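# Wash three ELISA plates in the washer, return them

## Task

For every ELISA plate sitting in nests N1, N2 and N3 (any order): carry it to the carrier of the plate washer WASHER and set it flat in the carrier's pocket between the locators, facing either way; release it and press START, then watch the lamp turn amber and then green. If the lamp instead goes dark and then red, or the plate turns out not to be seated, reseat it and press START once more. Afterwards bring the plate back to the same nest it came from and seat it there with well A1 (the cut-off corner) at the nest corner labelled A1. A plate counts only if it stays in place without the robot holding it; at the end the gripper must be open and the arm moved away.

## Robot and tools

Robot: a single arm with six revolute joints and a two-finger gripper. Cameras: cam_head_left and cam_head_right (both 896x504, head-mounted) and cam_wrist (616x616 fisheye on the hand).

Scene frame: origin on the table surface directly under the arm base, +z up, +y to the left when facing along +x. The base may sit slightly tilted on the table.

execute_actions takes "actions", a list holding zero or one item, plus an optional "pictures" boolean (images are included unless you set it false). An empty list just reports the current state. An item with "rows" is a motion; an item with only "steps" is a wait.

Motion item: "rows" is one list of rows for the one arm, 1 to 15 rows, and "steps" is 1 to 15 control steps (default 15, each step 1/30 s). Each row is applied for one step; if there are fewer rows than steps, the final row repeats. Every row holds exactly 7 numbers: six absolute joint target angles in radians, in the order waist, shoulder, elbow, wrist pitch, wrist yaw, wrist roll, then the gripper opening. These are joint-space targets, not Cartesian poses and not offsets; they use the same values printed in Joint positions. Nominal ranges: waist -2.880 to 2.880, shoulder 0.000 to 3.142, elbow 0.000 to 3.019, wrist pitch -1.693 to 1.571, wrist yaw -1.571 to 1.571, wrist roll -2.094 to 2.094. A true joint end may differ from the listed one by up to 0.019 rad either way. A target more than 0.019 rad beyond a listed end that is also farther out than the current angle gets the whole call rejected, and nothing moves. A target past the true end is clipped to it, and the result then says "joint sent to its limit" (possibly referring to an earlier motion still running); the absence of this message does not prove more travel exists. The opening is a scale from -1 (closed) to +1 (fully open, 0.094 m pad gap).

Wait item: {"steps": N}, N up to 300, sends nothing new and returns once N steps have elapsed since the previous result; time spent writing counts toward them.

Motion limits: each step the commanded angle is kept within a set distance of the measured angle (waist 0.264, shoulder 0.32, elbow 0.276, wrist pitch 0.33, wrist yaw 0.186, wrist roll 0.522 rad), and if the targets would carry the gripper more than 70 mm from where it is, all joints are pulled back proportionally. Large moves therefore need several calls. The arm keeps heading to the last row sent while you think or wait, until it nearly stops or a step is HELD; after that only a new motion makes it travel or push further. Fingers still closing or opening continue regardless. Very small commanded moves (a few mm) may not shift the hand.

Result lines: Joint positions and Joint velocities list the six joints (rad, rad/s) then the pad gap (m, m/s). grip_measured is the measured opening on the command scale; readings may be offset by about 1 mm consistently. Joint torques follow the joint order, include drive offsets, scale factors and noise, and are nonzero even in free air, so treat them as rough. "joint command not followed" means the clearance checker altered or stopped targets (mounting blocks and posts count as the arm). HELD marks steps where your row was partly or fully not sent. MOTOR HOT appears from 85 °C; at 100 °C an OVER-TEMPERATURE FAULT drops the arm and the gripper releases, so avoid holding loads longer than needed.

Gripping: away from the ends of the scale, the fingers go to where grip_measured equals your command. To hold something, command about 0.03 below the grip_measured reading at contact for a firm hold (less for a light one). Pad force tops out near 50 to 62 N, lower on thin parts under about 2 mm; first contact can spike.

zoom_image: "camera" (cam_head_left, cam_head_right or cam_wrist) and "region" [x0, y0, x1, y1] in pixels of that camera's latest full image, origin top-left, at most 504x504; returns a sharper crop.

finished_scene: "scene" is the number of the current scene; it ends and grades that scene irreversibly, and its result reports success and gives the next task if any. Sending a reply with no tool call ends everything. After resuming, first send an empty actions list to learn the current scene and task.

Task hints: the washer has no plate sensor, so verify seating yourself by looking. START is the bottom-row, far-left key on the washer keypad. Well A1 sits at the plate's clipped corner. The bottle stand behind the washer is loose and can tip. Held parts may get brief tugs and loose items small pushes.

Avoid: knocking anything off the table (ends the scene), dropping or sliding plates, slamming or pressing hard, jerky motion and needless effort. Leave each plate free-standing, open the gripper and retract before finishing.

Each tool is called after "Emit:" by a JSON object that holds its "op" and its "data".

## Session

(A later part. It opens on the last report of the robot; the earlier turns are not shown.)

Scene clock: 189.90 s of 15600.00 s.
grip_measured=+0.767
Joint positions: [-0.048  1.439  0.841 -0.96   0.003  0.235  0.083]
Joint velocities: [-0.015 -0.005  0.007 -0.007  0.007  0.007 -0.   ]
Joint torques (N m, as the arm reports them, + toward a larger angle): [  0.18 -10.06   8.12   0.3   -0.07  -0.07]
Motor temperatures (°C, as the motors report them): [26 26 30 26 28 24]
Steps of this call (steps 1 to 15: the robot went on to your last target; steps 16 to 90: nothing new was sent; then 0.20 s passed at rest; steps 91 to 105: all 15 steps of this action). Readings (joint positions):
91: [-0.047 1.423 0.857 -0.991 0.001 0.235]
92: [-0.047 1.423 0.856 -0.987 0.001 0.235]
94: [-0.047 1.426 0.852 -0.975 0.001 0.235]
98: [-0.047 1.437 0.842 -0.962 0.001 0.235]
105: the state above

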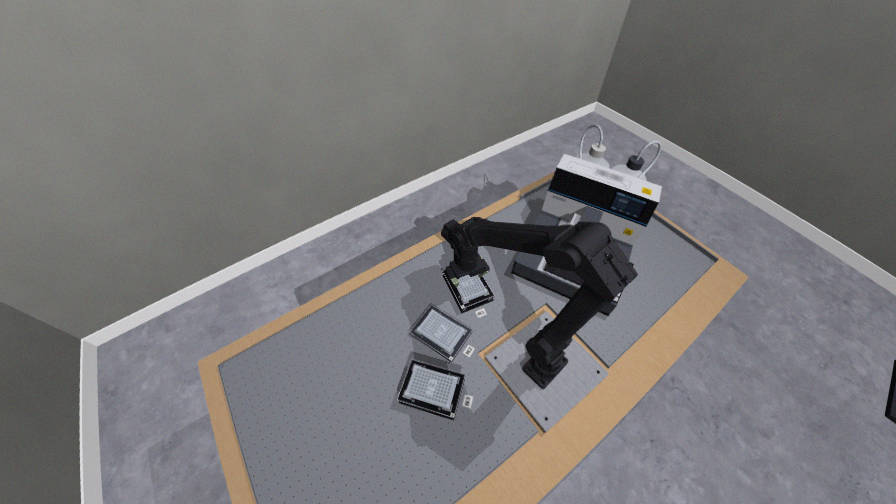

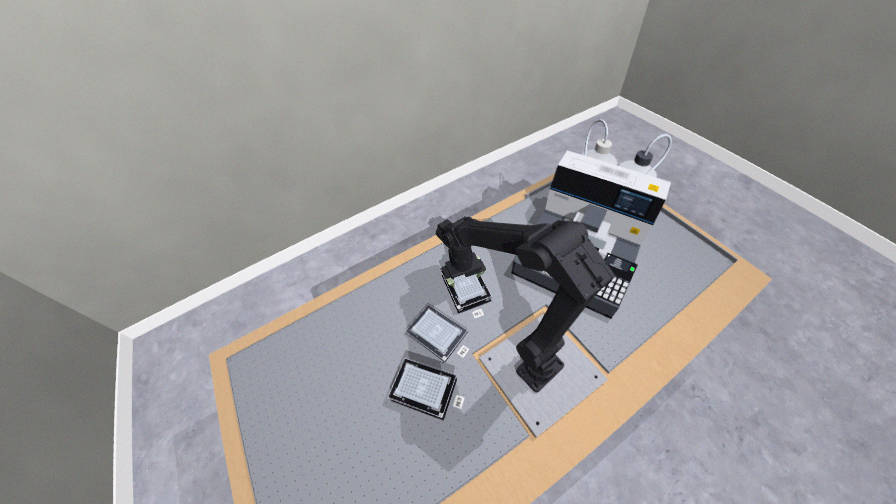

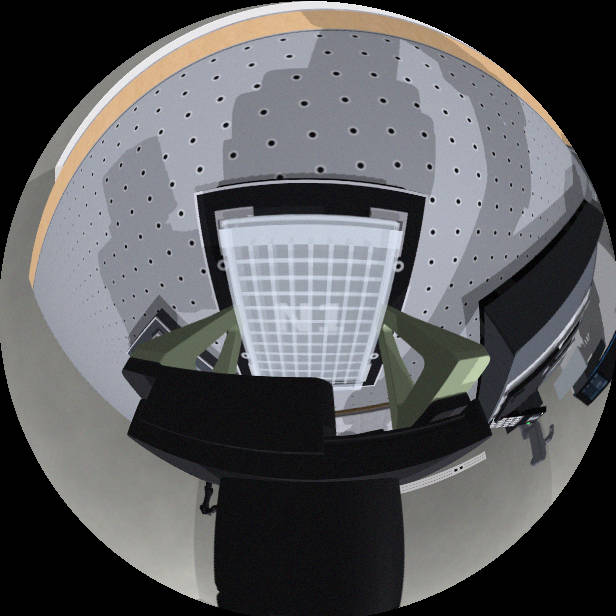

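Emit:
{"op": "execute_actions", "data": {"actions": [{"rows":[[-0.048,1.422,0.89,-0.97,0,0.235,0.74],[-0.048,1.416,0.895,-0.98,0,0.235,0.74],[-0.048,1.41,0.9,-0.99,0,0.235,0.74],[-0.048,1.404,0.905,-1.0,0,0.235,0.74],[-0.048,1.398,0.91,-1.01,0,0.235,0.74],[-0.048,1.39,0.918,-1.025,0,0.235,0.74],[-0.048,1.38,0.926,-1.04,0,0.235,0.74],[-0.048,1.36,0.94,-1.08,0,0.235,0.74],[-0.048,1.34,0.96,-1.12,0,0.235,0.74],[-0.048,1.32,0.98,-1.16,0,0.235,0.74],[-0.048,1.3,1.0,-1.2,0,0.235,0.74],[-0.048,1.28,1.02,-1.24,0,0.235,0.74],[-0.048,1.26,1.04,-1.28,0,0.235,0.74],[-0.048,1.24,1.06,-1.32,0,0.235,0.74],[-0.048,1.225,1.065,-1.35,0,0.2,0.74]]}], "pictures": false}}

Emit:
{"op": "execute_actions", "data": {"actions": [{"rows":[[-0.048,1.225,1.065,-1.35,0,0.1,0.74],[-0.048,1.225,1.065,-1.35,0,0,0.74],[-0.1,1.225,1.065,-1.35,0,-0.1,0.74],[-0.17,1.225,1.065,-1.35,0,-0.25,0.74],[-0.25,1.225,1.065,-1.35,0,-0.4,0.74],[-0.35,1.225,1.065,-1.35,0,-0.6,0.74],[-0.45,1.225,1.065,-1.35,0,-0.8,0.74],[-0.55,1.225,1.065,-1.35,0,-1.0,0.74],[-0.65,1.225,1.065,-1.35,0,-1.2,0.74],[-0.75,1.225,1.065,-1.35,0,-1.46,0.74],[-0.85,1.225,1.065,-1.35,0,-1.46,0.74],[-0.95,1.225,1.065,-1.35,0,-1.46,0.74],[-1.0,1.225,1.065,-1.35,0,-1.46,0.74],[-1.04,1.225,1.065,-1.35,0,-1.46,0.74],[-1.06,1.225,1.065,-1.35,0,-1.46,0.74]]}], "pictures": false}}

Emit:
{"op": "execute_actions", "data": {"actions": [{"steps":35}], "pictures": false}}

Emit:
{"op": "execute_actions", "data": {"actions": [{"rows":[[-1.106,1.235,0.99,-1.31,0,-1.46,0.74],[-1.106,1.245,0.96,-1.275,0,-1.46,0.74],[-1.106,1.255,0.93,-1.24,0,-1.46,0.74],[-1.106,1.265,0.91,-1.21,0,-1.46,0.74],[-1.106,1.275,0.89,-1.18,0,-1.46,0.74],[-1.106,1.283,0.877,-1.16,0,-1.46,0.74]]}], "pictures": false}}

Emit:
{"op": "execute_actions", "data": {"actions": [{"steps":10}]}}

Emit:
{"op": "zoom_image", "data": {"camera": "cam_wrist", "region": [190,140,430,280]}}

Scene clock: 199.93 s of 15600.00 s.
grip_measured=+0.767
Joint positions: [-0.048  1.286  0.981 -1.269  0.003  0.232  0.083]
Joint velocities: [-0.005 -0.669  0.593 -1.033 -0.007 -0.037 -0.   ]
Joint torques (N m, as the arm reports them, + toward a larger angle): [  0.2  -11.87  14.03  -0.35  -0.1   -0.22]
Motor temperatures (°C, as the motors report them): [26 26 30 26 28 24]
Steps of this call (steps 1 to 15: the robot went on to your last target; steps 16 to 90: nothing new was sent; then 6.53 s passed at rest; steps 91 to 105: all 15 steps of this action). Readings (joint positions):
91: [-0.048 1.439 0.842 -0.960 0.003 0.235]
92: [-0.048 1.438 0.843 -0.962 0.003 0.235]
94: [-0.048 1.435 0.847 -0.973 0.003 0.235]
98: [-0.048 1.413 0.866 -1.025 0.003 0.235]
105: the state above

Scene clock: 200.43 s of 15600.00 s.
grip_measured=+0.767
Joint positions: [-0.771  1.215  1.036 -1.335 -0.003 -0.775  0.083]
Joint velocities: [-2.164 -0.015 -0.012 -0.002  0.037 -2.073 -0.001]
Joint torques (N m, as the arm reports them, + toward a larger angle): [ 0.26 -8.31 12.23 -0.58  0.08 -0.22]
Motor temperatures (°C, as the motors report them): [26 26 30 26 28 24]
Steps of this call (steps 1 to 15: all 15 steps of this action). Readings (joint positions):
1: [-0.048 1.263 0.999 -1.298 0.003 0.213]
2: [-0.048 1.242 1.014 -1.316 0.003 0.177]
4: [-0.064 1.211 1.032 -1.331 -0.001 0.059]
8: [-0.260 1.204 1.036 -1.335 -0.004 -0.256]
15: the state above

Scene clock: 201.60 s of 15600.00 s.
grip_measured=+0.767
Joint positions: [-1.064  1.215  1.036 -1.341  0.003 -1.443  0.083]
Joint velocities: [-0.015  0.005  0.002 -0.002  0.081 -0.037  0.   ]
Joint torques (N m, as the arm reports them, + toward a larger angle): [-0.03 -7.77 12.8  -0.52 -0.17 -0.23]
Motor temperatures (°C, as the motors report them): [26 26 30 26 28 24]
Steps of this call (steps 1 to 35: the robot went on to your last target). Readings (joint positions):
1: [-0.846 1.215 1.036 -1.335 -0.003 -0.849]
2: [-0.921 1.215 1.036 -1.335 -0.003 -0.938]
4: [-1.048 1.215 1.036 -1.336 0.002 -1.116]
8: [-1.105 1.215 1.036 -1.340 0.004 -1.309]
35: the state above

Scene clock: 202.10 s of 15600.00 s.
grip_measured=+0.767
Joint positions: [-1.1    1.288  0.875 -1.17   0.001 -1.443  0.083]
Joint velocities: [-0.005 -0.015  0.007 -0.002  0.037  0.066  0.   ]
Joint torques (N m, as the arm reports them, + toward a larger angle): [-0.71 -9.61  9.49  0.18 -0.12 -0.25]
Motor temperatures (°C, as the motors report them): [26 26 30 26 28 24]
Steps of this call (steps 1 to 15: all 15 steps of this action). Readings (joint positions):
1: [-1.066 1.215 1.032 -1.335 0.002 -1.443]
2: [-1.072 1.215 1.020 -1.320 0.001 -1.443]
4: [-1.086 1.219 0.976 -1.267 0.001 -1.443]
8: [-1.100 1.262 0.889 -1.188 0.001 -1.443]
15: the state above

Scene clock: 202.43 s of 15600.00 s.
grip_measured=+0.767
Joint positions: [-1.1    1.288  0.875 -1.169  0.001 -1.443  0.083]
Joint velocities: [-0.005 -0.034 -0.002 -0.002 -0.022  0.007 -0.001]
Joint torques (N m, as the arm reports them, + toward a larger angle): [-0.66 -9.73  9.44  0.13 -0.12 -0.25]
Motor temperatures (°C, as the motors report them): [26 26 30 26 28 24]
Steps of this call (steps 1 to 10: the robot went on to your last target). Readings (joint positions):
1: [-1.100 1.288 0.875 -1.170 0.001 -1.443]
2: [-1.100 1.288 0.875 -1.169 0.001 -1.443]
4: [-1.100 1.288 0.875 -1.169 0.001 -1.443]
8: [-1.100 1.288 0.875 -1.169 0.001 -1.443]
10: the state above

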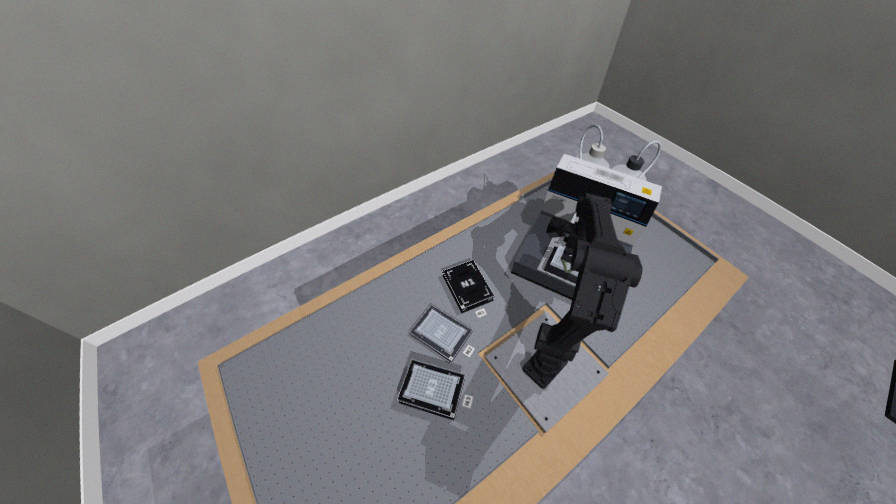

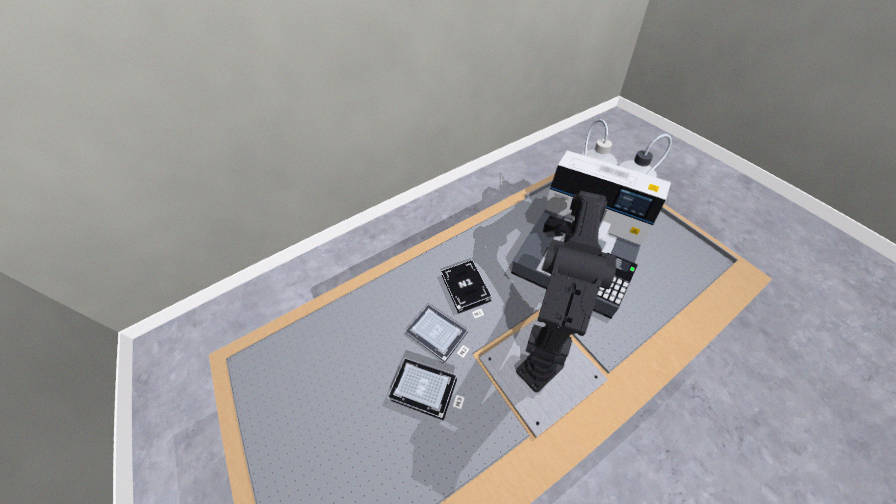

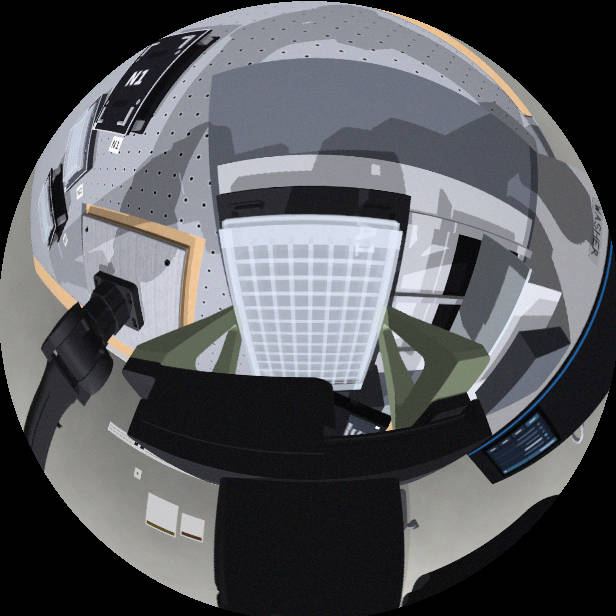

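Region (190, 140, 430, 280) of cam_wrist's 616x616 image, scaled by 2.100, with more detail than that image has; it fills the top 294 rows of this view, and the rest is white.

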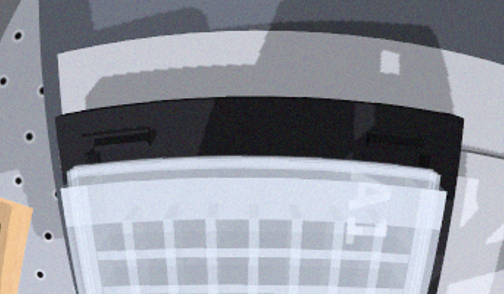

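Emit:
{"op": "execute_actions", "data": {"actions": [{"rows":[[-1.082,1.3,0.862,-1.145,0,-1.43,0.74],[-1.082,1.3,0.856,-1.135,0,-1.43,0.74],[-1.082,1.3,0.85,-1.125,0,-1.43,0.74]]}]}}

Emit:
{"op": "zoom_image", "data": {"camera": "cam_wrist", "region": [190,140,430,280]}}

Scene clock: 205.13 s of 15600.00 s.
grip_measured=+0.767
Joint positions: [-1.093  1.288  0.86  -1.135  0.001 -1.443  0.083]
Joint velocities: [-0.015 -0.005  0.012  0.007  0.022 -0.051 -0.001]
Joint torques (N m, as the arm reports them, + toward a larger angle): [ 0.45 -7.69  8.3   0.23 -0.11  0.06]
Motor temperatures (°C, as the motors report them): [26 26 30 26 28 24]
Steps of this call (steps 1 to 15: the robot went on to your last target; steps 16 to 66: nothing new was sent; steps 67 to 81: all 15 steps of this action). Readings (joint positions):
67: [-1.100 1.288 0.875 -1.166 0.001 -1.443]
68: [-1.099 1.288 0.873 -1.160 0.001 -1.443]
70: [-1.096 1.288 0.868 -1.144 0.001 -1.443]
74: [-1.093 1.288 0.861 -1.137 0.001 -1.443]
81: the state above

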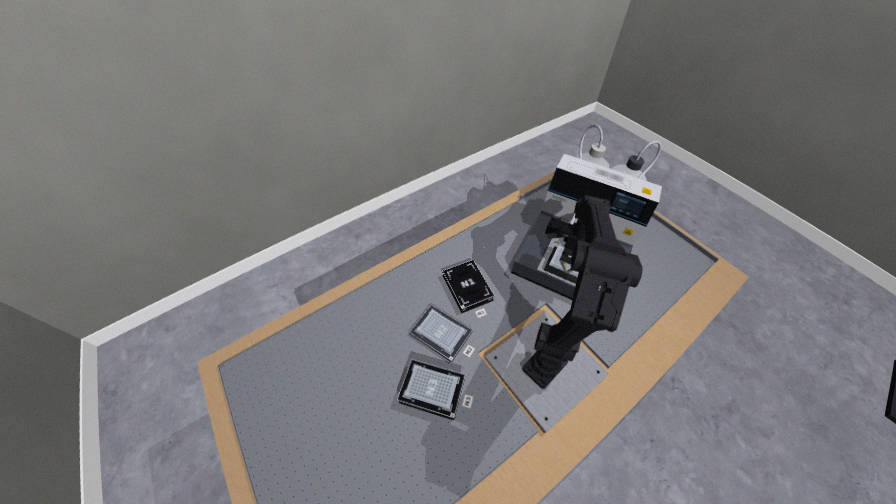

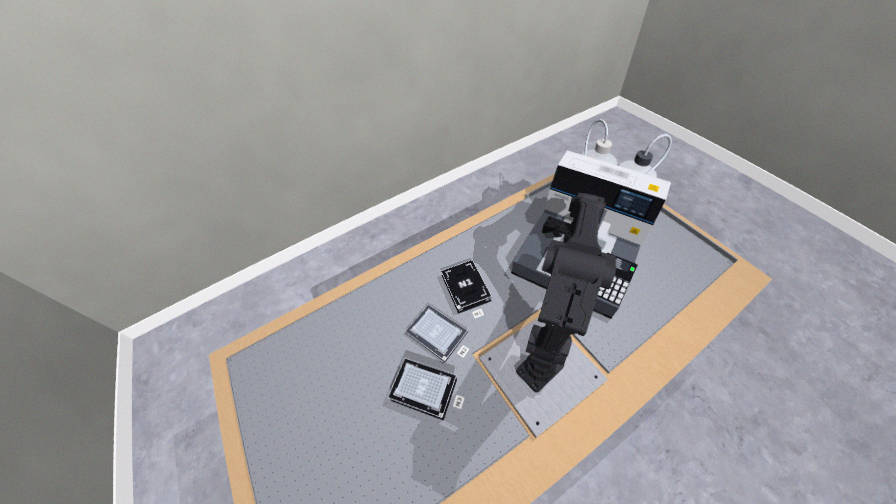

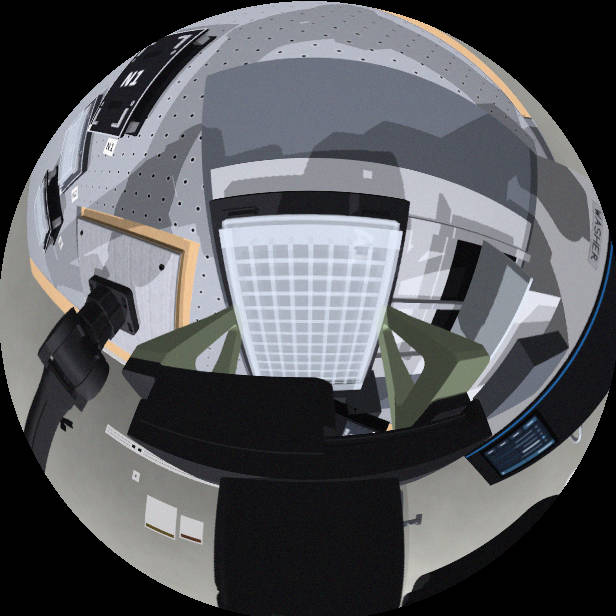

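Region (190, 140, 430, 280) of cam_wrist's 616x616 image, scaled by 2.100, with more detail than that image has; it fills the top 294 rows of this view, and the rest is white.

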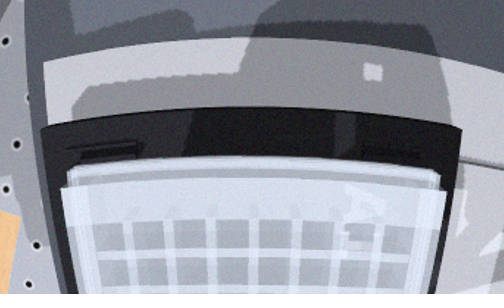

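Emit:
{"op": "execute_actions", "data": {"actions": [{"rows":[[-1.085,1.305,0.845,-1.12,0,-1.42,0.74],[-1.085,1.308,0.84,-1.115,0,-1.42,0.74],[-1.085,1.311,0.836,-1.108,0,-1.42,0.74],[-1.085,1.313,0.832,-1.1,0,-1.42,0.74]]}]}}

Emit:
{"op": "zoom_image", "data": {"camera": "cam_wrist", "region": [190,140,430,280]}}

Scene clock: 207.63 s of 15600.00 s.
grip_measured=+0.767
Joint positions: [-1.093  1.295  0.843 -1.111  0.001 -1.438  0.083]
Joint velocities: [ 0.005 -0.015 -0.002  0.002  0.007  0.007 -0.001]
Joint torques (N m, as the arm reports them, + toward a larger angle): [ 0.3  -7.16  8.14  0.28 -0.11  0.11]
Motor temperatures (°C, as the motors report them): [26 26 30 26 28 24]
Steps of this call (steps 1 to 15: the robot went on to your last target; steps 16 to 60: nothing new was sent; steps 61 to 75: all 15 steps of this action). Readings (joint positions):
61: [-1.093 1.288 0.860 -1.134 0.001 -1.442]
62: [-1.093 1.288 0.859 -1.131 0.001 -1.441]
64: [-1.093 1.289 0.853 -1.121 0.001 -1.440]
68: [-1.093 1.295 0.843 -1.112 0.001 -1.438]
75: the state above

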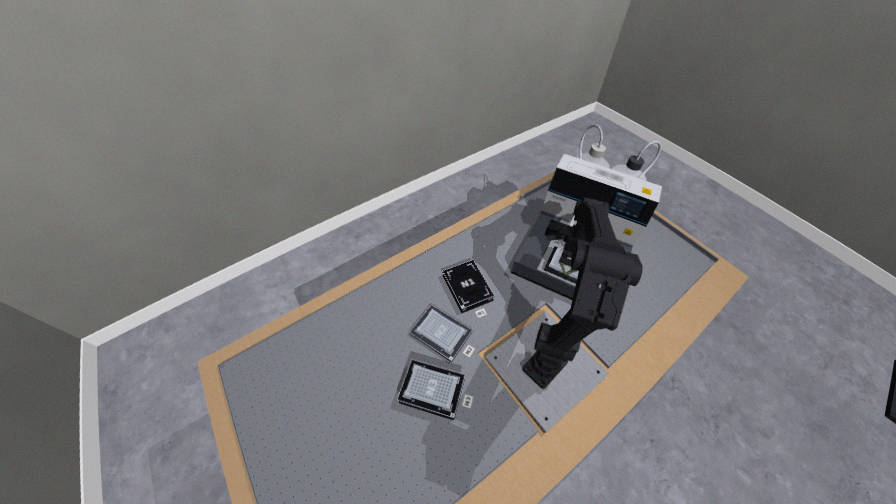

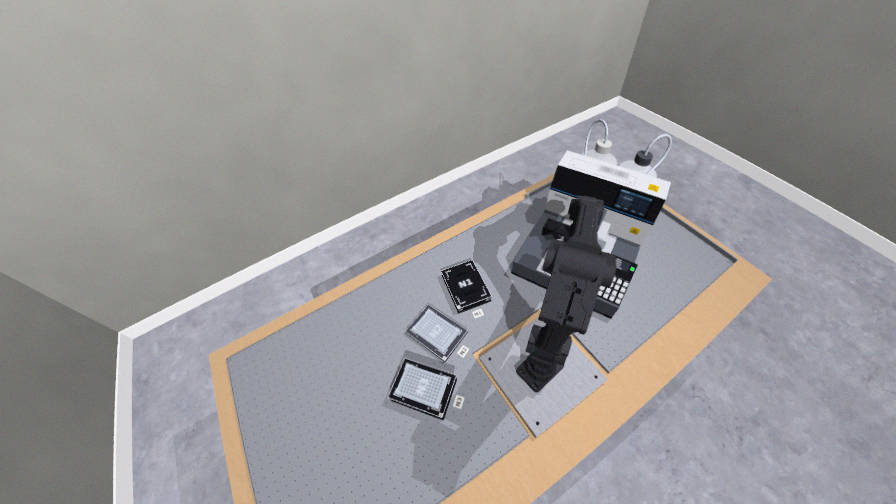

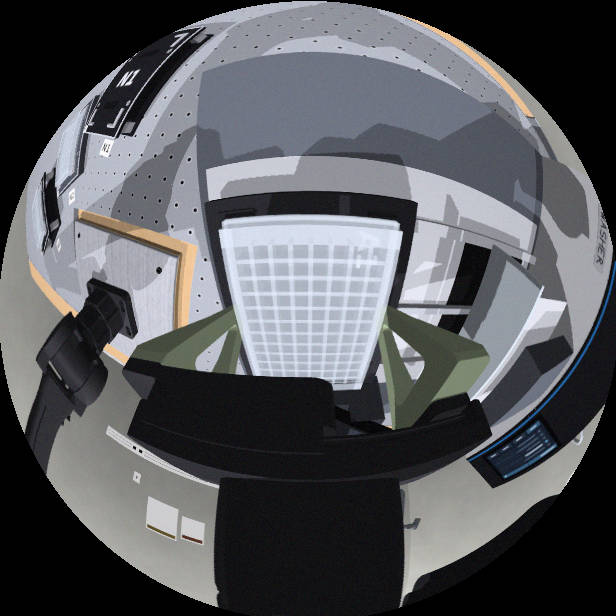

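Region (190, 140, 430, 280) of cam_wrist's 616x616 image, scaled by 2.100, with more detail than that image has; it fills the top 294 rows of this view, and the rest is white.

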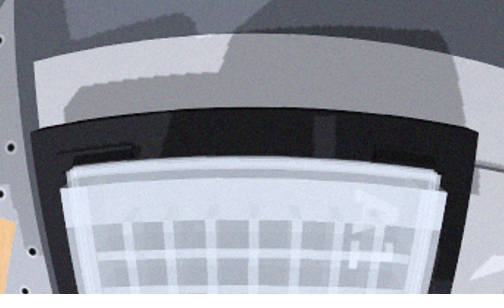

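Emit:
{"op": "execute_actions", "data": {"actions": [{"rows":[[-1.093,1.295,0.86,-1.108,0,-1.438,1],[-1.093,1.295,0.86,-1.108,0,-1.438,1],[-1.093,1.295,0.86,-1.108,0,-1.438,1],[-1.093,1.295,0.86,-1.108,0,-1.438,1],[-1.093,1.295,0.86,-1.108,0,-1.438,1],[-1.093,1.295,0.86,-1.108,0,-1.438,1],[-1.093,1.28,0.895,-1.12,0,-1.438,1],[-1.093,1.272,0.905,-1.14,0,-1.438,1],[-1.093,1.264,0.915,-1.16,0,-1.438,1],[-1.093,1.255,0.93,-1.18,0,-1.438,1],[-1.093,1.245,0.945,-1.21,0,-1.438,1],[-1.093,1.235,0.96,-1.24,0,-1.438,1],[-1.093,1.225,0.975,-1.27,0,-1.438,1],[-1.093,1.215,0.985,-1.29,0,-1.438,1],[-1.093,1.21,0.99,-1.3,0,-1.438,1]]}], "pictures": false}}

Emit:
{"op": "execute_actions", "data": {"actions": [{"rows":[[-1.093,1.21,0.99,-1.3,0,-1.438,1],[-1.093,1.21,0.99,-1.3,0,-1.438,1],[-1.093,1.21,0.99,-1.3,0,-1.438,1],[-1.13,1.19,0.95,-1.3,0,-1.48,-1],[-1.18,1.17,0.93,-1.3,0,-1.53,-1],[-1.23,1.15,0.91,-1.3,0,-1.58,-1],[-1.28,1.13,0.89,-1.3,0,-1.63,-1],[-1.33,1.115,0.87,-1.3,0,-1.68,-1],[-1.37,1.11,0.86,-1.3,0,-1.72,-1],[-1.4,1.11,0.86,-1.3,0,-1.75,-1],[-1.415,1.11,0.86,-1.3,0,-1.75,-1]]}], "pictures": false}}

Emit:
{"op": "execute_actions", "data": {"actions": [{"steps":15}], "pictures": false}}

Emit:
{"op": "execute_actions", "data": {"actions": [{"rows":[[-1.42,1.125,0.84,-1.275,0,-1.75,-1],[-1.42,1.13,0.82,-1.25,0,-1.75,-1],[-1.42,1.137,0.8,-1.225,0,-1.75,-1],[-1.42,1.145,0.78,-1.2,0,-1.75,-1],[-1.42,1.153,0.765,-1.175,0,-1.75,-1],[-1.42,1.161,0.75,-1.15,0,-1.75,-1],[-1.42,1.169,0.738,-1.13,0,-1.75,-1],[-1.42,1.176,0.727,-1.116,0,-1.75,-1]]}]}}

Emit:
{"op": "zoom_image", "data": {"camera": "cam_wrist", "region": [230,230,450,380]}}

Scene clock: 215.50 s of 15600.00 s.
grip_measured=+1.000
Joint positions: [-1.093  1.25   0.917 -1.256  0.001 -1.438  0.094]
Joint velocities: [-0.005 -0.396  0.393 -0.545  0.095  0.007  0.   ]
Joint torques (N m, as the arm reports them, + toward a larger angle): [  0.06 -10.45  14.05  -0.25  -0.11  -0.07]
Motor temperatures (°C, as the motors report them): [26 26 30 26 28 24]
Steps of this call (steps 1 to 15: the robot went on to your last target; steps 16 to 90: nothing new was sent; then 4.37 s passed at rest; steps 91 to 105: all 15 steps of this action). Readings (joint positions):
91: [-1.093 1.295 0.843 -1.111 0.001 -1.438]
92: [-1.093 1.295 0.843 -1.111 0.001 -1.438]
94: [-1.093 1.295 0.843 -1.111 0.001 -1.438]
98: [-1.093 1.295 0.845 -1.115 0.001 -1.438]
105: the state above

Scene clock: 216.00 s of 15600.00 s.
grip_measured=-0.993
Joint positions: [-1.442  1.115  0.871 -1.293  0.002 -1.689  0.   ]
Joint velocities: [ 0.054  0.015 -0.017  0.002  0.037 -0.242 -0.001]
Joint torques (N m, as the arm reports them, + toward a larger angle): [ 1.14 -6.72  9.03 -0.34 -0.12 -0.22]
Motor temperatures (°C, as the motors report them): [26 26 30 26 28 24]
Steps of this call (steps 1 to 15: all 15 steps of this action). Readings (joint positions):
1: [-1.093 1.237 0.930 -1.270 0.001 -1.438]
2: [-1.093 1.225 0.939 -1.279 0.001 -1.438]
4: [-1.096 1.206 0.947 -1.285 0.001 -1.442]
8: [-1.202 1.160 0.918 -1.287 -0.001 -1.532]
15: the state above

Scene clock: 216.50 s of 15600.00 s.
grip_measured=-0.993
Joint positions: [-1.425  1.115  0.871 -1.293  0.002 -1.731  0.   ]
Joint velocities: [-0.015 -0.015  0.007  0.007 -0.022 -0.007  0.   ]
Joint torques (N m, as the arm reports them, + toward a larger angle): [ 0.35 -6.74  8.96 -0.44 -0.11 -0.23]
Motor temperatures (°C, as the motors report them): [26 26 30 26 28 24]
Steps of this call (steps 1 to 15: the robot went on to your last target). Readings (joint positions):
1: [-1.438 1.115 0.871 -1.293 0.002 -1.697]
2: [-1.434 1.115 0.871 -1.293 0.002 -1.705]
4: [-1.428 1.115 0.871 -1.293 0.002 -1.715]
8: [-1.425 1.115 0.871 -1.293 0.002 -1.726]
15: the state above

Scene clock: 217.00 s of 15600.00 s.
grip_measured=-0.993
Joint positions: [-1.425  1.174  0.731 -1.127  0.002 -1.733  0.   ]
Joint velocities: [-0.015  0.005 -0.012  0.046  0.007  0.081 -0.001]
Joint torques (N m, as the arm reports them, + toward a larger angle): [ 0.05 -6.1   8.93  0.19 -0.13 -0.24]
Motor temperatures (°C, as the motors report them): [26 26 30 26 28 24]
Steps of this call (steps 1 to 15: all 15 steps of this action). Readings (joint positions):
1: [-1.425 1.115 0.869 -1.291 0.002 -1.732]
2: [-1.425 1.115 0.862 -1.282 0.002 -1.732]
4: [-1.425 1.115 0.833 -1.246 0.002 -1.732]
8: [-1.425 1.140 0.760 -1.162 0.002 -1.733]
15: the state above

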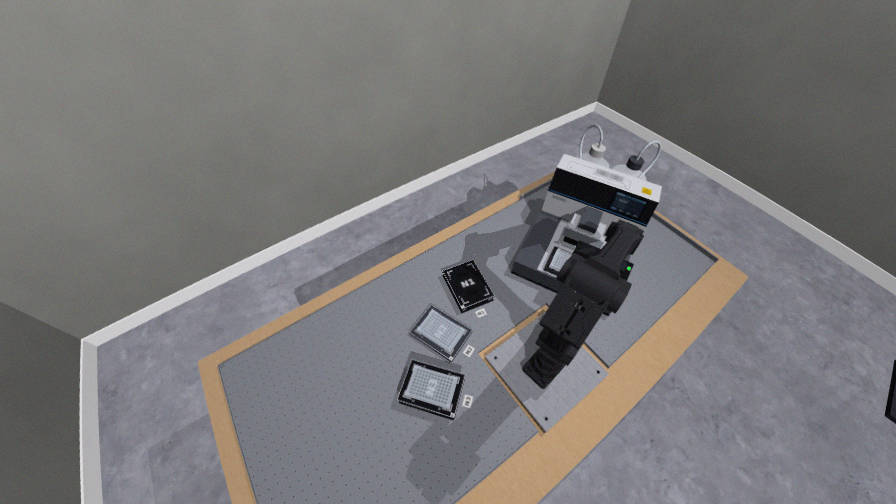

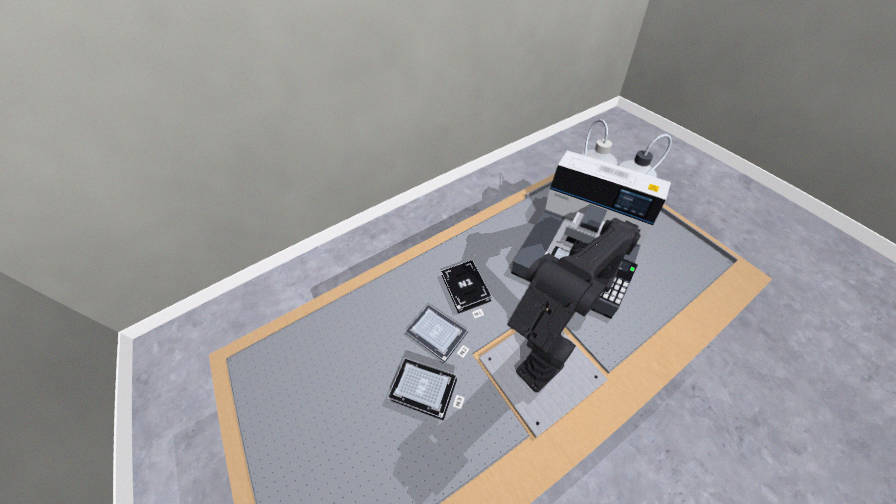

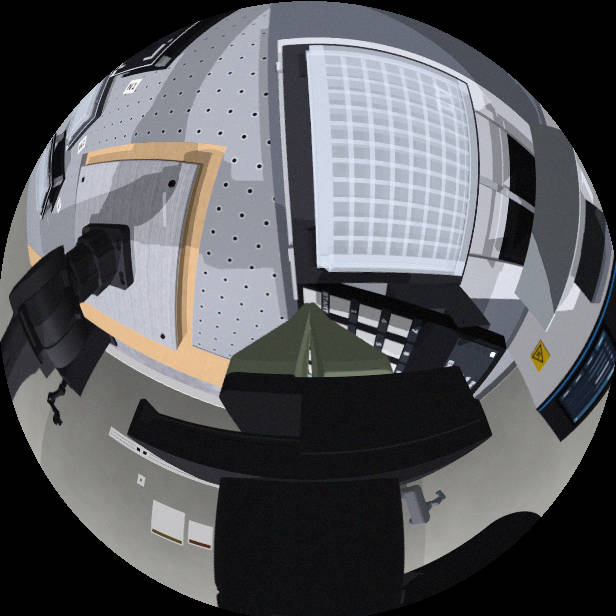

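Region (230, 230, 450, 380) of cam_wrist's 616x616 image, scaled by 2.291, with more detail than that image has; it fills the top 344 rows of this view, and the rest is white.

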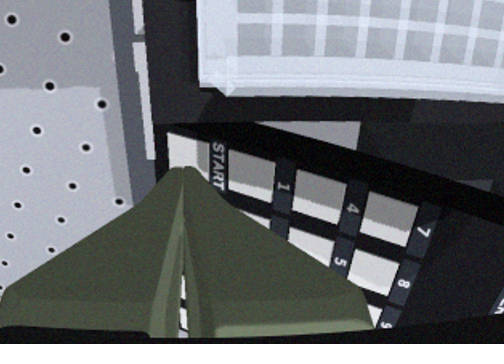

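Emit:
{"op": "execute_actions", "data": {"actions": [{"rows":[[-1.4,1.176,0.727,-1.108,0,-1.75,-1],[-1.4,1.176,0.727,-1.108,0,-1.75,-1],[-1.4,1.176,0.727,-1.108,0,-1.75,-1],[-1.4,1.176,0.727,-1.108,0,-1.75,-1],[-1.4,1.176,0.727,-1.108,0,-1.75,-1],[-1.4,1.19,0.715,-1.095,0,-1.75,-1],[-1.4,1.196,0.708,-1.085,0,-1.75,-1],[-1.4,1.202,0.701,-1.075,0,-1.75,-1],[-1.4,1.206,0.695,-1.068,0,-1.75,-1]]}]}}

Emit:
{"op": "execute_actions", "data": {"actions": [{"rows":[[-1.41,1.16,0.78,-1.12,0,-1.735,-1],[-1.41,1.15,0.8,-1.15,0,-1.735,-1],[-1.41,1.14,0.83,-1.19,0,-1.735,-1],[-1.41,1.13,0.86,-1.23,0,-1.735,-1],[-1.41,1.12,0.89,-1.27,0,-1.735,-1],[-1.41,1.12,0.93,-1.31,0,-1.735,-1],[-1.41,1.12,0.97,-1.35,0,-1.735,-1],[-1.41,1.12,0.97,-1.35,0,-1.735,-1],[-1.41,1.12,0.97,-1.35,0,-1.735,-1],[-1.41,1.12,0.97,-1.35,0,-1.735,-1],[-1.41,1.14,1.0,-1.36,0,-1.735,-1],[-1.35,1.16,1.03,-1.36,0,-1.65,1],[-1.25,1.18,1.05,-1.36,0,-1.55,1],[-1.15,1.2,1.06,-1.36,0,-1.45,1],[-1.08,1.22,1.06,-1.36,0,-1.42,1]]}], "pictures": false}}

Emit:
{"op": "execute_actions", "data": {"actions": [{"steps":300}], "pictures": false}}

Emit:
{"op": "execute_actions", "data": {"actions": [{"steps":300}]}}

Scene clock: 225.13 s of 15600.00 s.
grip_measured=-0.994
Joint positions: [-1.41   1.181  0.715 -1.086  0.002 -1.735  0.   ]
Joint velocities: [-0.015  0.015 -0.002 -0.017 -0.081 -0.037  0.   ]
Joint torques (N m, as the arm reports them, + toward a larger angle): [ 0.49 -3.76  7.28  0.6  -0.13 -0.21]
Motor temperatures (°C, as the motors report them): [26 26 30 26 28 24]
Steps of this call (steps 1 to 15: the robot went on to your last target; steps 16 to 90: nothing new was sent; then 4.63 s passed at rest; steps 91 to 105: all 15 steps of this action). Readings (joint positions):
91: [-1.424 1.174 0.731 -1.124 0.002 -1.733]
92: [-1.421 1.174 0.731 -1.122 0.002 -1.733]
94: [-1.415 1.174 0.731 -1.119 0.002 -1.733]
98: [-1.410 1.175 0.726 -1.101 0.002 -1.733]
105: the state above

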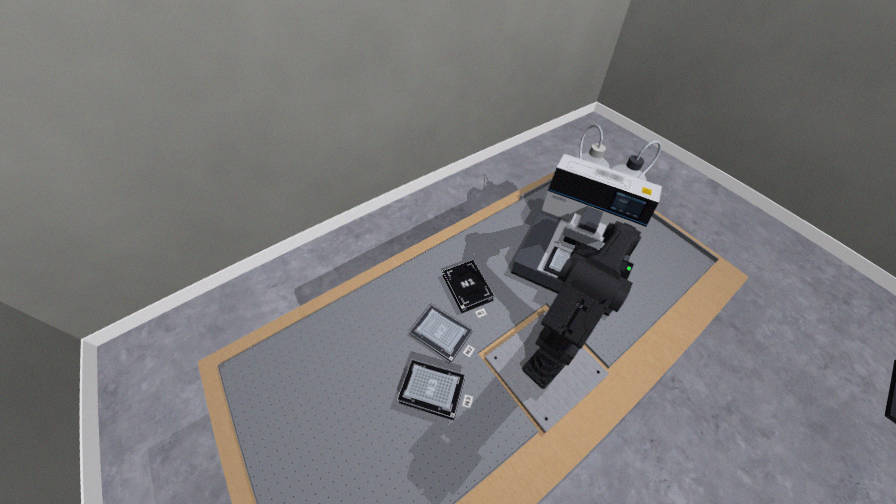

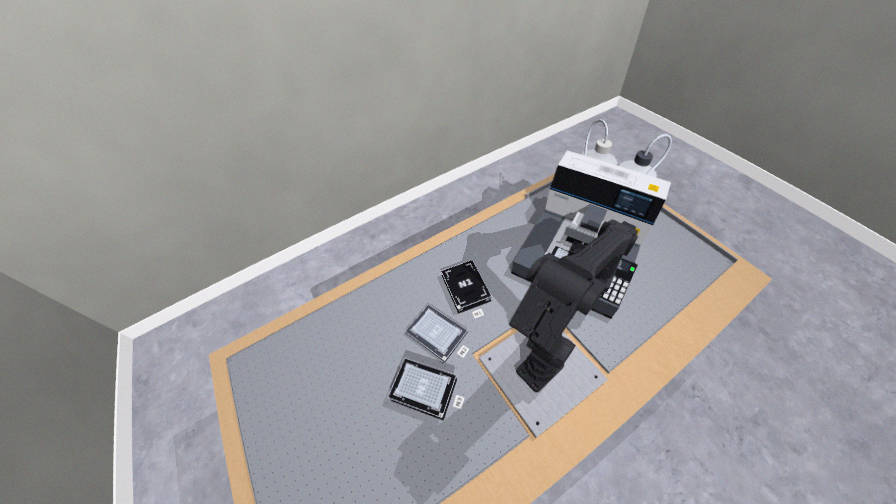

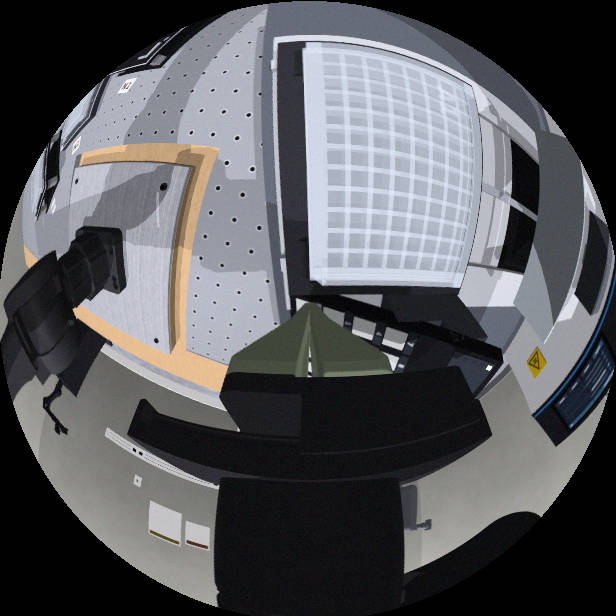

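Scene clock: 225.63 s of 15600.00 s.
grip_measured=+0.067
Joint positions: [-1.298  1.148  1.004 -1.347  0.004 -1.625  0.05 ]
Joint velocities: [ 1.695  0.317  0.325 -0.007  0.022  0.901  0.421]
Joint torques (N m, as the arm reports them, + toward a larger angle): [ 2.63 -3.55 12.18 -0.47 -0.19  0.08]
Motor temperatures (°C, as the motors report them): [26 26 30 26 28 24]
Steps of this call (steps 1 to 15: all 15 steps of this action). Readings (joint positions):
1: [-1.410 1.180 0.718 -1.093 0.002 -1.735]
2: [-1.410 1.179 0.723 -1.107 0.002 -1.735]
4: [-1.410 1.172 0.748 -1.162 0.002 -1.735]
8: [-1.410 1.146 0.860 -1.296 0.002 -1.735]
15: the state above

Scene clock: 235.63 s of 15600.00 s.
grip_measured=+1.000
Joint positions: [-1.073  1.218  1.023 -1.351 -0.002 -1.437  0.094]
Joint velocities: [-0.005  0.005  0.007  0.022  0.051 -0.066  0.   ]
Joint torques (N m, as the arm reports them, + toward a larger angle): [-0.68 -8.44 13.5  -0.59  0.04  0.1 ]
Motor temperatures (°C, as the motors report them): [26 26 32 26 28 24]
Steps of this call (steps 1 to 30: the robot went on to your last target; steps 31 to 90: nothing new was sent; then 7.00 s passed at rest). Readings (joint positions):
1: [-1.237 1.160 1.013 -1.347 0.004 -1.592]
2: [-1.173 1.174 1.020 -1.347 0.003 -1.561]
4: [-1.077 1.200 1.023 -1.347 -0.002 -1.516]
8: [-1.049 1.218 1.023 -1.350 -0.002 -1.470]
90: the state above
The arm was judged still, so your last target was given up. Only a new action makes it travel on or press farther. Fingers that are still opening or closing keep moving.

Scene clock: 245.63 s of 15600.00 s.
grip_measured=+1.000
Joint positions: [-1.073  1.218  1.023 -1.351 -0.002 -1.437  0.094]
Joint velocities: [-0.015 -0.005 -0.002 -0.017 -0.022 -0.051  0.   ]
Joint torques (N m, as the arm reports them, + toward a larger angle): [-0.65 -8.46 13.5  -0.58  0.04  0.1 ]
Motor temperatures (°C, as the motors report them): [26 26 33 26 28 24]
Steps of this call (steps 1 to 90: nothing new was sent; then 7.00 s passed at rest). Readings (joint positions):
1: [-1.073 1.218 1.023 -1.351 -0.002 -1.437]
2: [-1.073 1.218 1.023 -1.351 -0.002 -1.437]
4: [-1.073 1.218 1.023 -1.351 -0.002 -1.437]
8: [-1.073 1.218 1.023 -1.351 -0.002 -1.437]
90: the state above

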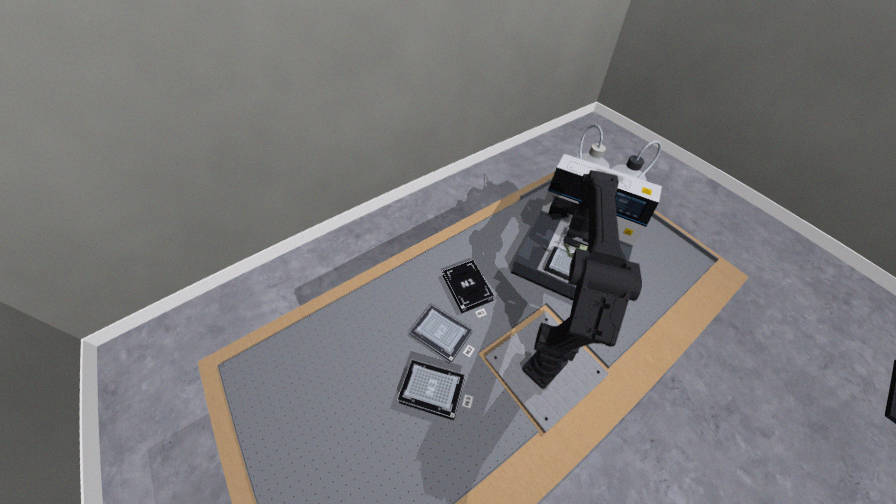

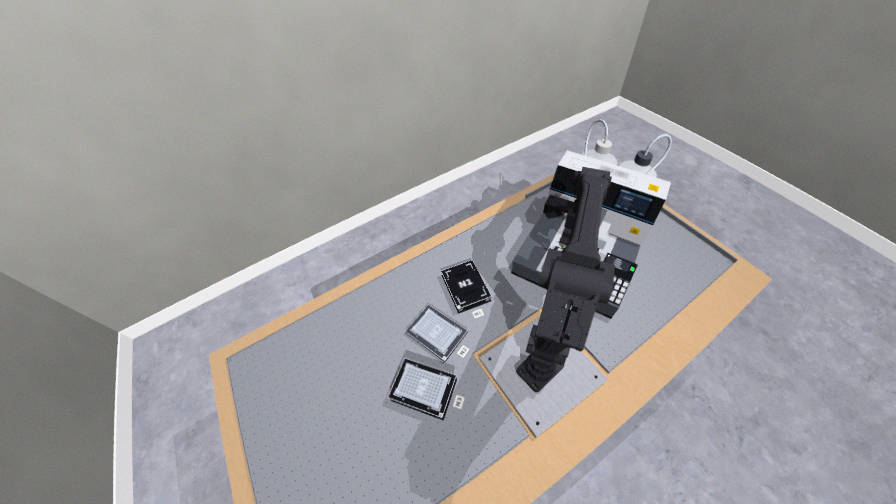

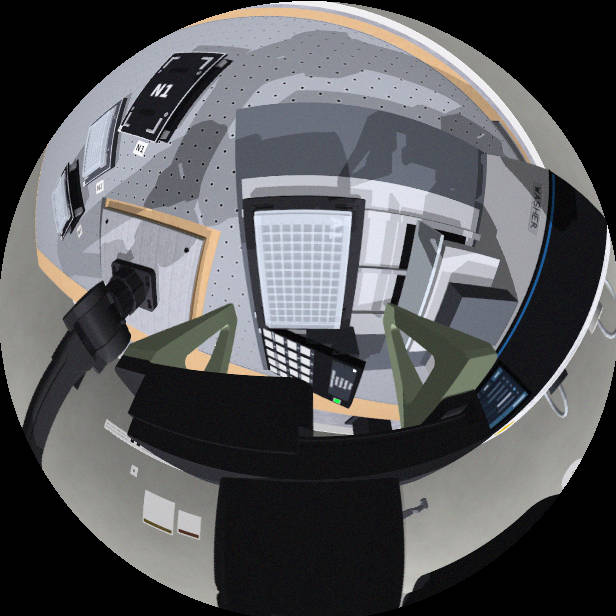

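Emit:
{"op": "execute_actions", "data": {"actions": [{"rows":[[-1.13,1.19,0.98,-1.33,0,-1.48,-1],[-1.18,1.17,0.95,-1.32,0,-1.53,-1],[-1.23,1.15,0.92,-1.31,0,-1.58,-1],[-1.28,1.13,0.89,-1.3,0,-1.63,-1],[-1.33,1.115,0.87,-1.3,0,-1.68,-1],[-1.37,1.11,0.86,-1.3,0,-1.72,-1],[-1.395,1.11,0.86,-1.3,0,-1.75,-1],[-1.407,1.11,0.86,-1.3,0,-1.75,-1]]}], "pictures": false}}

Emit:
{"op": "execute_actions", "data": {"actions": [{"steps":15}], "pictures": false}}

Emit:
{"op": "execute_actions", "data": {"actions": [{"rows":[[-1.407,1.125,0.84,-1.275,0,-1.75,-1],[-1.407,1.13,0.82,-1.25,0,-1.75,-1],[-1.407,1.137,0.8,-1.225,0,-1.75,-1],[-1.407,1.145,0.78,-1.2,0,-1.75,-1],[-1.407,1.153,0.765,-1.175,0,-1.75,-1],[-1.407,1.161,0.75,-1.15,0,-1.75,-1],[-1.407,1.169,0.738,-1.13,0,-1.75,-1],[-1.407,1.176,0.727,-1.116,0,-1.75,-1]]}], "pictures": false}}

Emit:
{"op": "execute_actions", "data": {"actions": [{"rows":[[-1.407,1.188,0.718,-1.112,0,-1.75,-1],[-1.407,1.192,0.712,-1.105,0,-1.75,-1],[-1.407,1.196,0.706,-1.098,0,-1.75,-1],[-1.407,1.2,0.7,-1.09,0,-1.75,-1],[-1.407,1.204,0.694,-1.083,0,-1.75,-1],[-1.407,1.206,0.69,-1.078,0,-1.75,-1]]}]}}

Emit:
{"op": "zoom_image", "data": {"camera": "cam_wrist", "region": [230,230,450,380]}}

Scene clock: 252.70 s of 15600.00 s.
grip_measured=-0.993
Joint positions: [-1.422  1.118  0.865 -1.309  0.002 -1.71   0.   ]
Joint velocities: [ 0.093  0.005 -0.012 -0.002 -0.007 -0.198 -0.001]
Joint torques (N m, as the arm reports them, + toward a larger angle): [ 0.21 -6.86  9.53  0.19 -0.12 -0.24]
Motor temperatures (°C, as the motors report them): [26 26 33 26 28 24]
Steps of this call (steps 1 to 90: nothing new was sent; then 3.57 s passed at rest; steps 91 to 105: all 15 steps of this action). Readings (joint positions):
91: [-1.077 1.217 1.019 -1.347 -0.002 -1.441]
92: [-1.089 1.210 1.007 -1.338 -0.002 -1.454]
94: [-1.151 1.184 0.960 -1.318 -0.002 -1.501]
98: [-1.368 1.127 0.871 -1.310 -0.000 -1.625]
105: the state above

Scene clock: 253.20 s of 15600.00 s.
grip_measured=-0.993
Joint positions: [-1.417  1.118  0.865 -1.309  0.002 -1.732  0.   ]
Joint velocities: [-0.005 -0.015 -0.007 -0.012  0.037  0.007  0.   ]
Joint torques (N m, as the arm reports them, + toward a larger angle): [ 0.39 -7.1   9.5   0.2  -0.12 -0.23]
Motor temperatures (°C, as the motors report them): [26 26 33 26 28 24]
Steps of this call (steps 1 to 15: the robot went on to your last target). Readings (joint positions):
1: [-1.419 1.118 0.865 -1.309 0.002 -1.715]
2: [-1.418 1.118 0.865 -1.309 0.002 -1.718]
4: [-1.417 1.118 0.865 -1.309 0.002 -1.724]
8: [-1.417 1.118 0.865 -1.309 0.002 -1.729]
15: the state above

Scene clock: 253.70 s of 15600.00 s.
grip_measured=-0.993
Joint positions: [-1.417  1.173  0.731 -1.127  0.002 -1.733  0.   ]
Joint velocities: [-0.005 -0.005 -0.012  0.051 -0.051  0.007 -0.   ]
Joint torques (N m, as the arm reports them, + toward a larger angle): [ 0.38 -6.13  8.8   0.04 -0.13 -0.24]
Motor temperatures (°C, as the motors report them): [26 26 33 26 28 24]
Steps of this call (steps 1 to 15: all 15 steps of this action). Readings (joint positions):
1: [-1.417 1.118 0.863 -1.304 0.002 -1.732]
2: [-1.417 1.118 0.858 -1.290 0.002 -1.732]
4: [-1.417 1.118 0.832 -1.248 0.002 -1.733]
8: [-1.417 1.139 0.761 -1.162 0.002 -1.733]
15: the state above

Scene clock: 254.20 s of 15600.00 s.
grip_measured=-0.994
Joint positions: [-1.417  1.185  0.707 -1.094  0.002 -1.735  0.   ]
Joint velocities: [ 0.005  0.015 -0.002  0.007 -0.037 -0.051 -0.001]
Joint torques (N m, as the arm reports them, + toward a larger angle): [ 0.39 -4.52  7.45  0.48 -0.13 -0.23]
Motor temperatures (°C, as the motors report them): [26 26 33 26 28 24]
Steps of this call (steps 1 to 15: all 15 steps of this action). Readings (joint positions):
1: [-1.417 1.173 0.731 -1.126 0.002 -1.733]
2: [-1.417 1.173 0.729 -1.123 0.002 -1.733]
4: [-1.417 1.175 0.724 -1.111 0.002 -1.733]
8: [-1.417 1.185 0.707 -1.094 0.002 -1.733]
15: the state above

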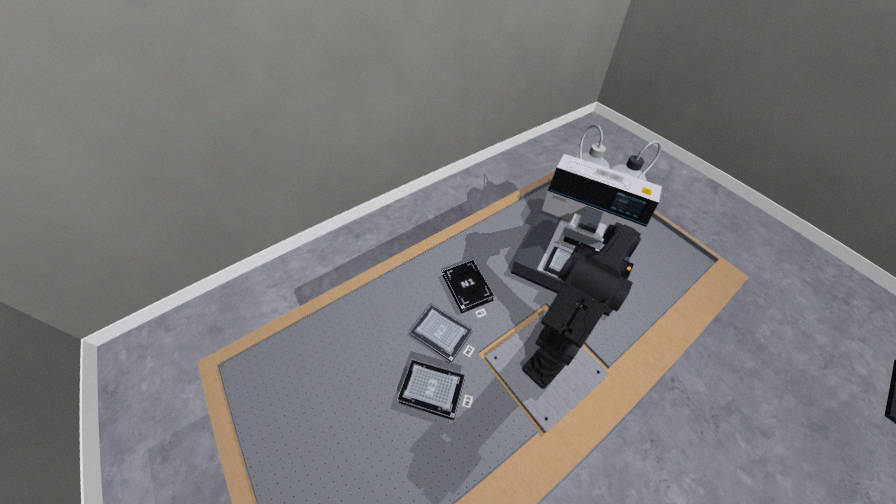

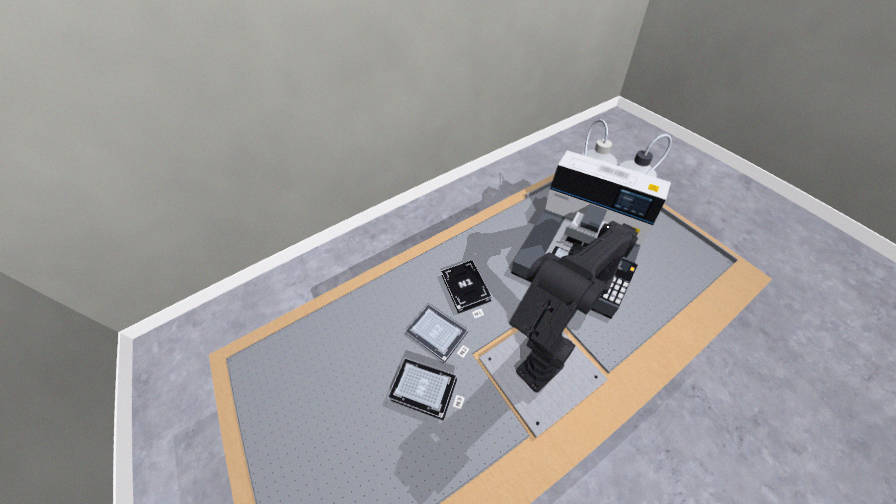

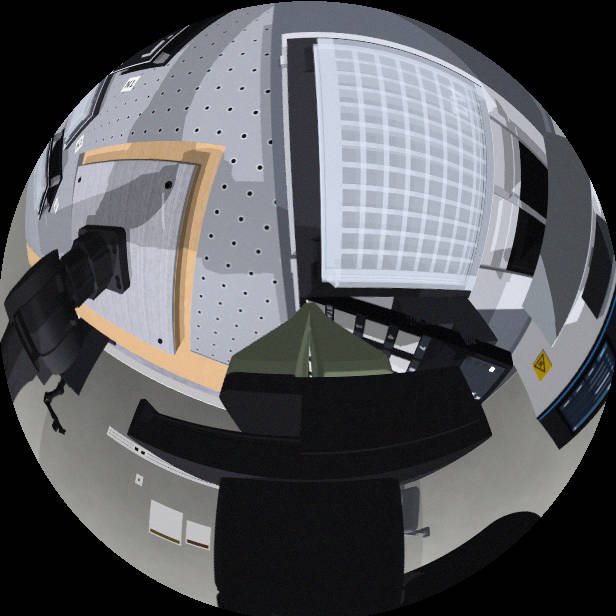

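Region (230, 230, 450, 380) of cam_wrist's 616x616 image, scaled by 2.291, with more detail than that image has; it fills the top 344 rows of this view, and the rest is white.

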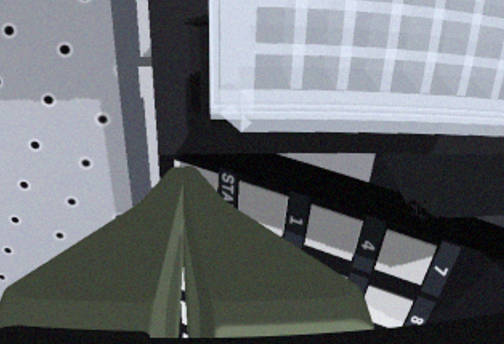

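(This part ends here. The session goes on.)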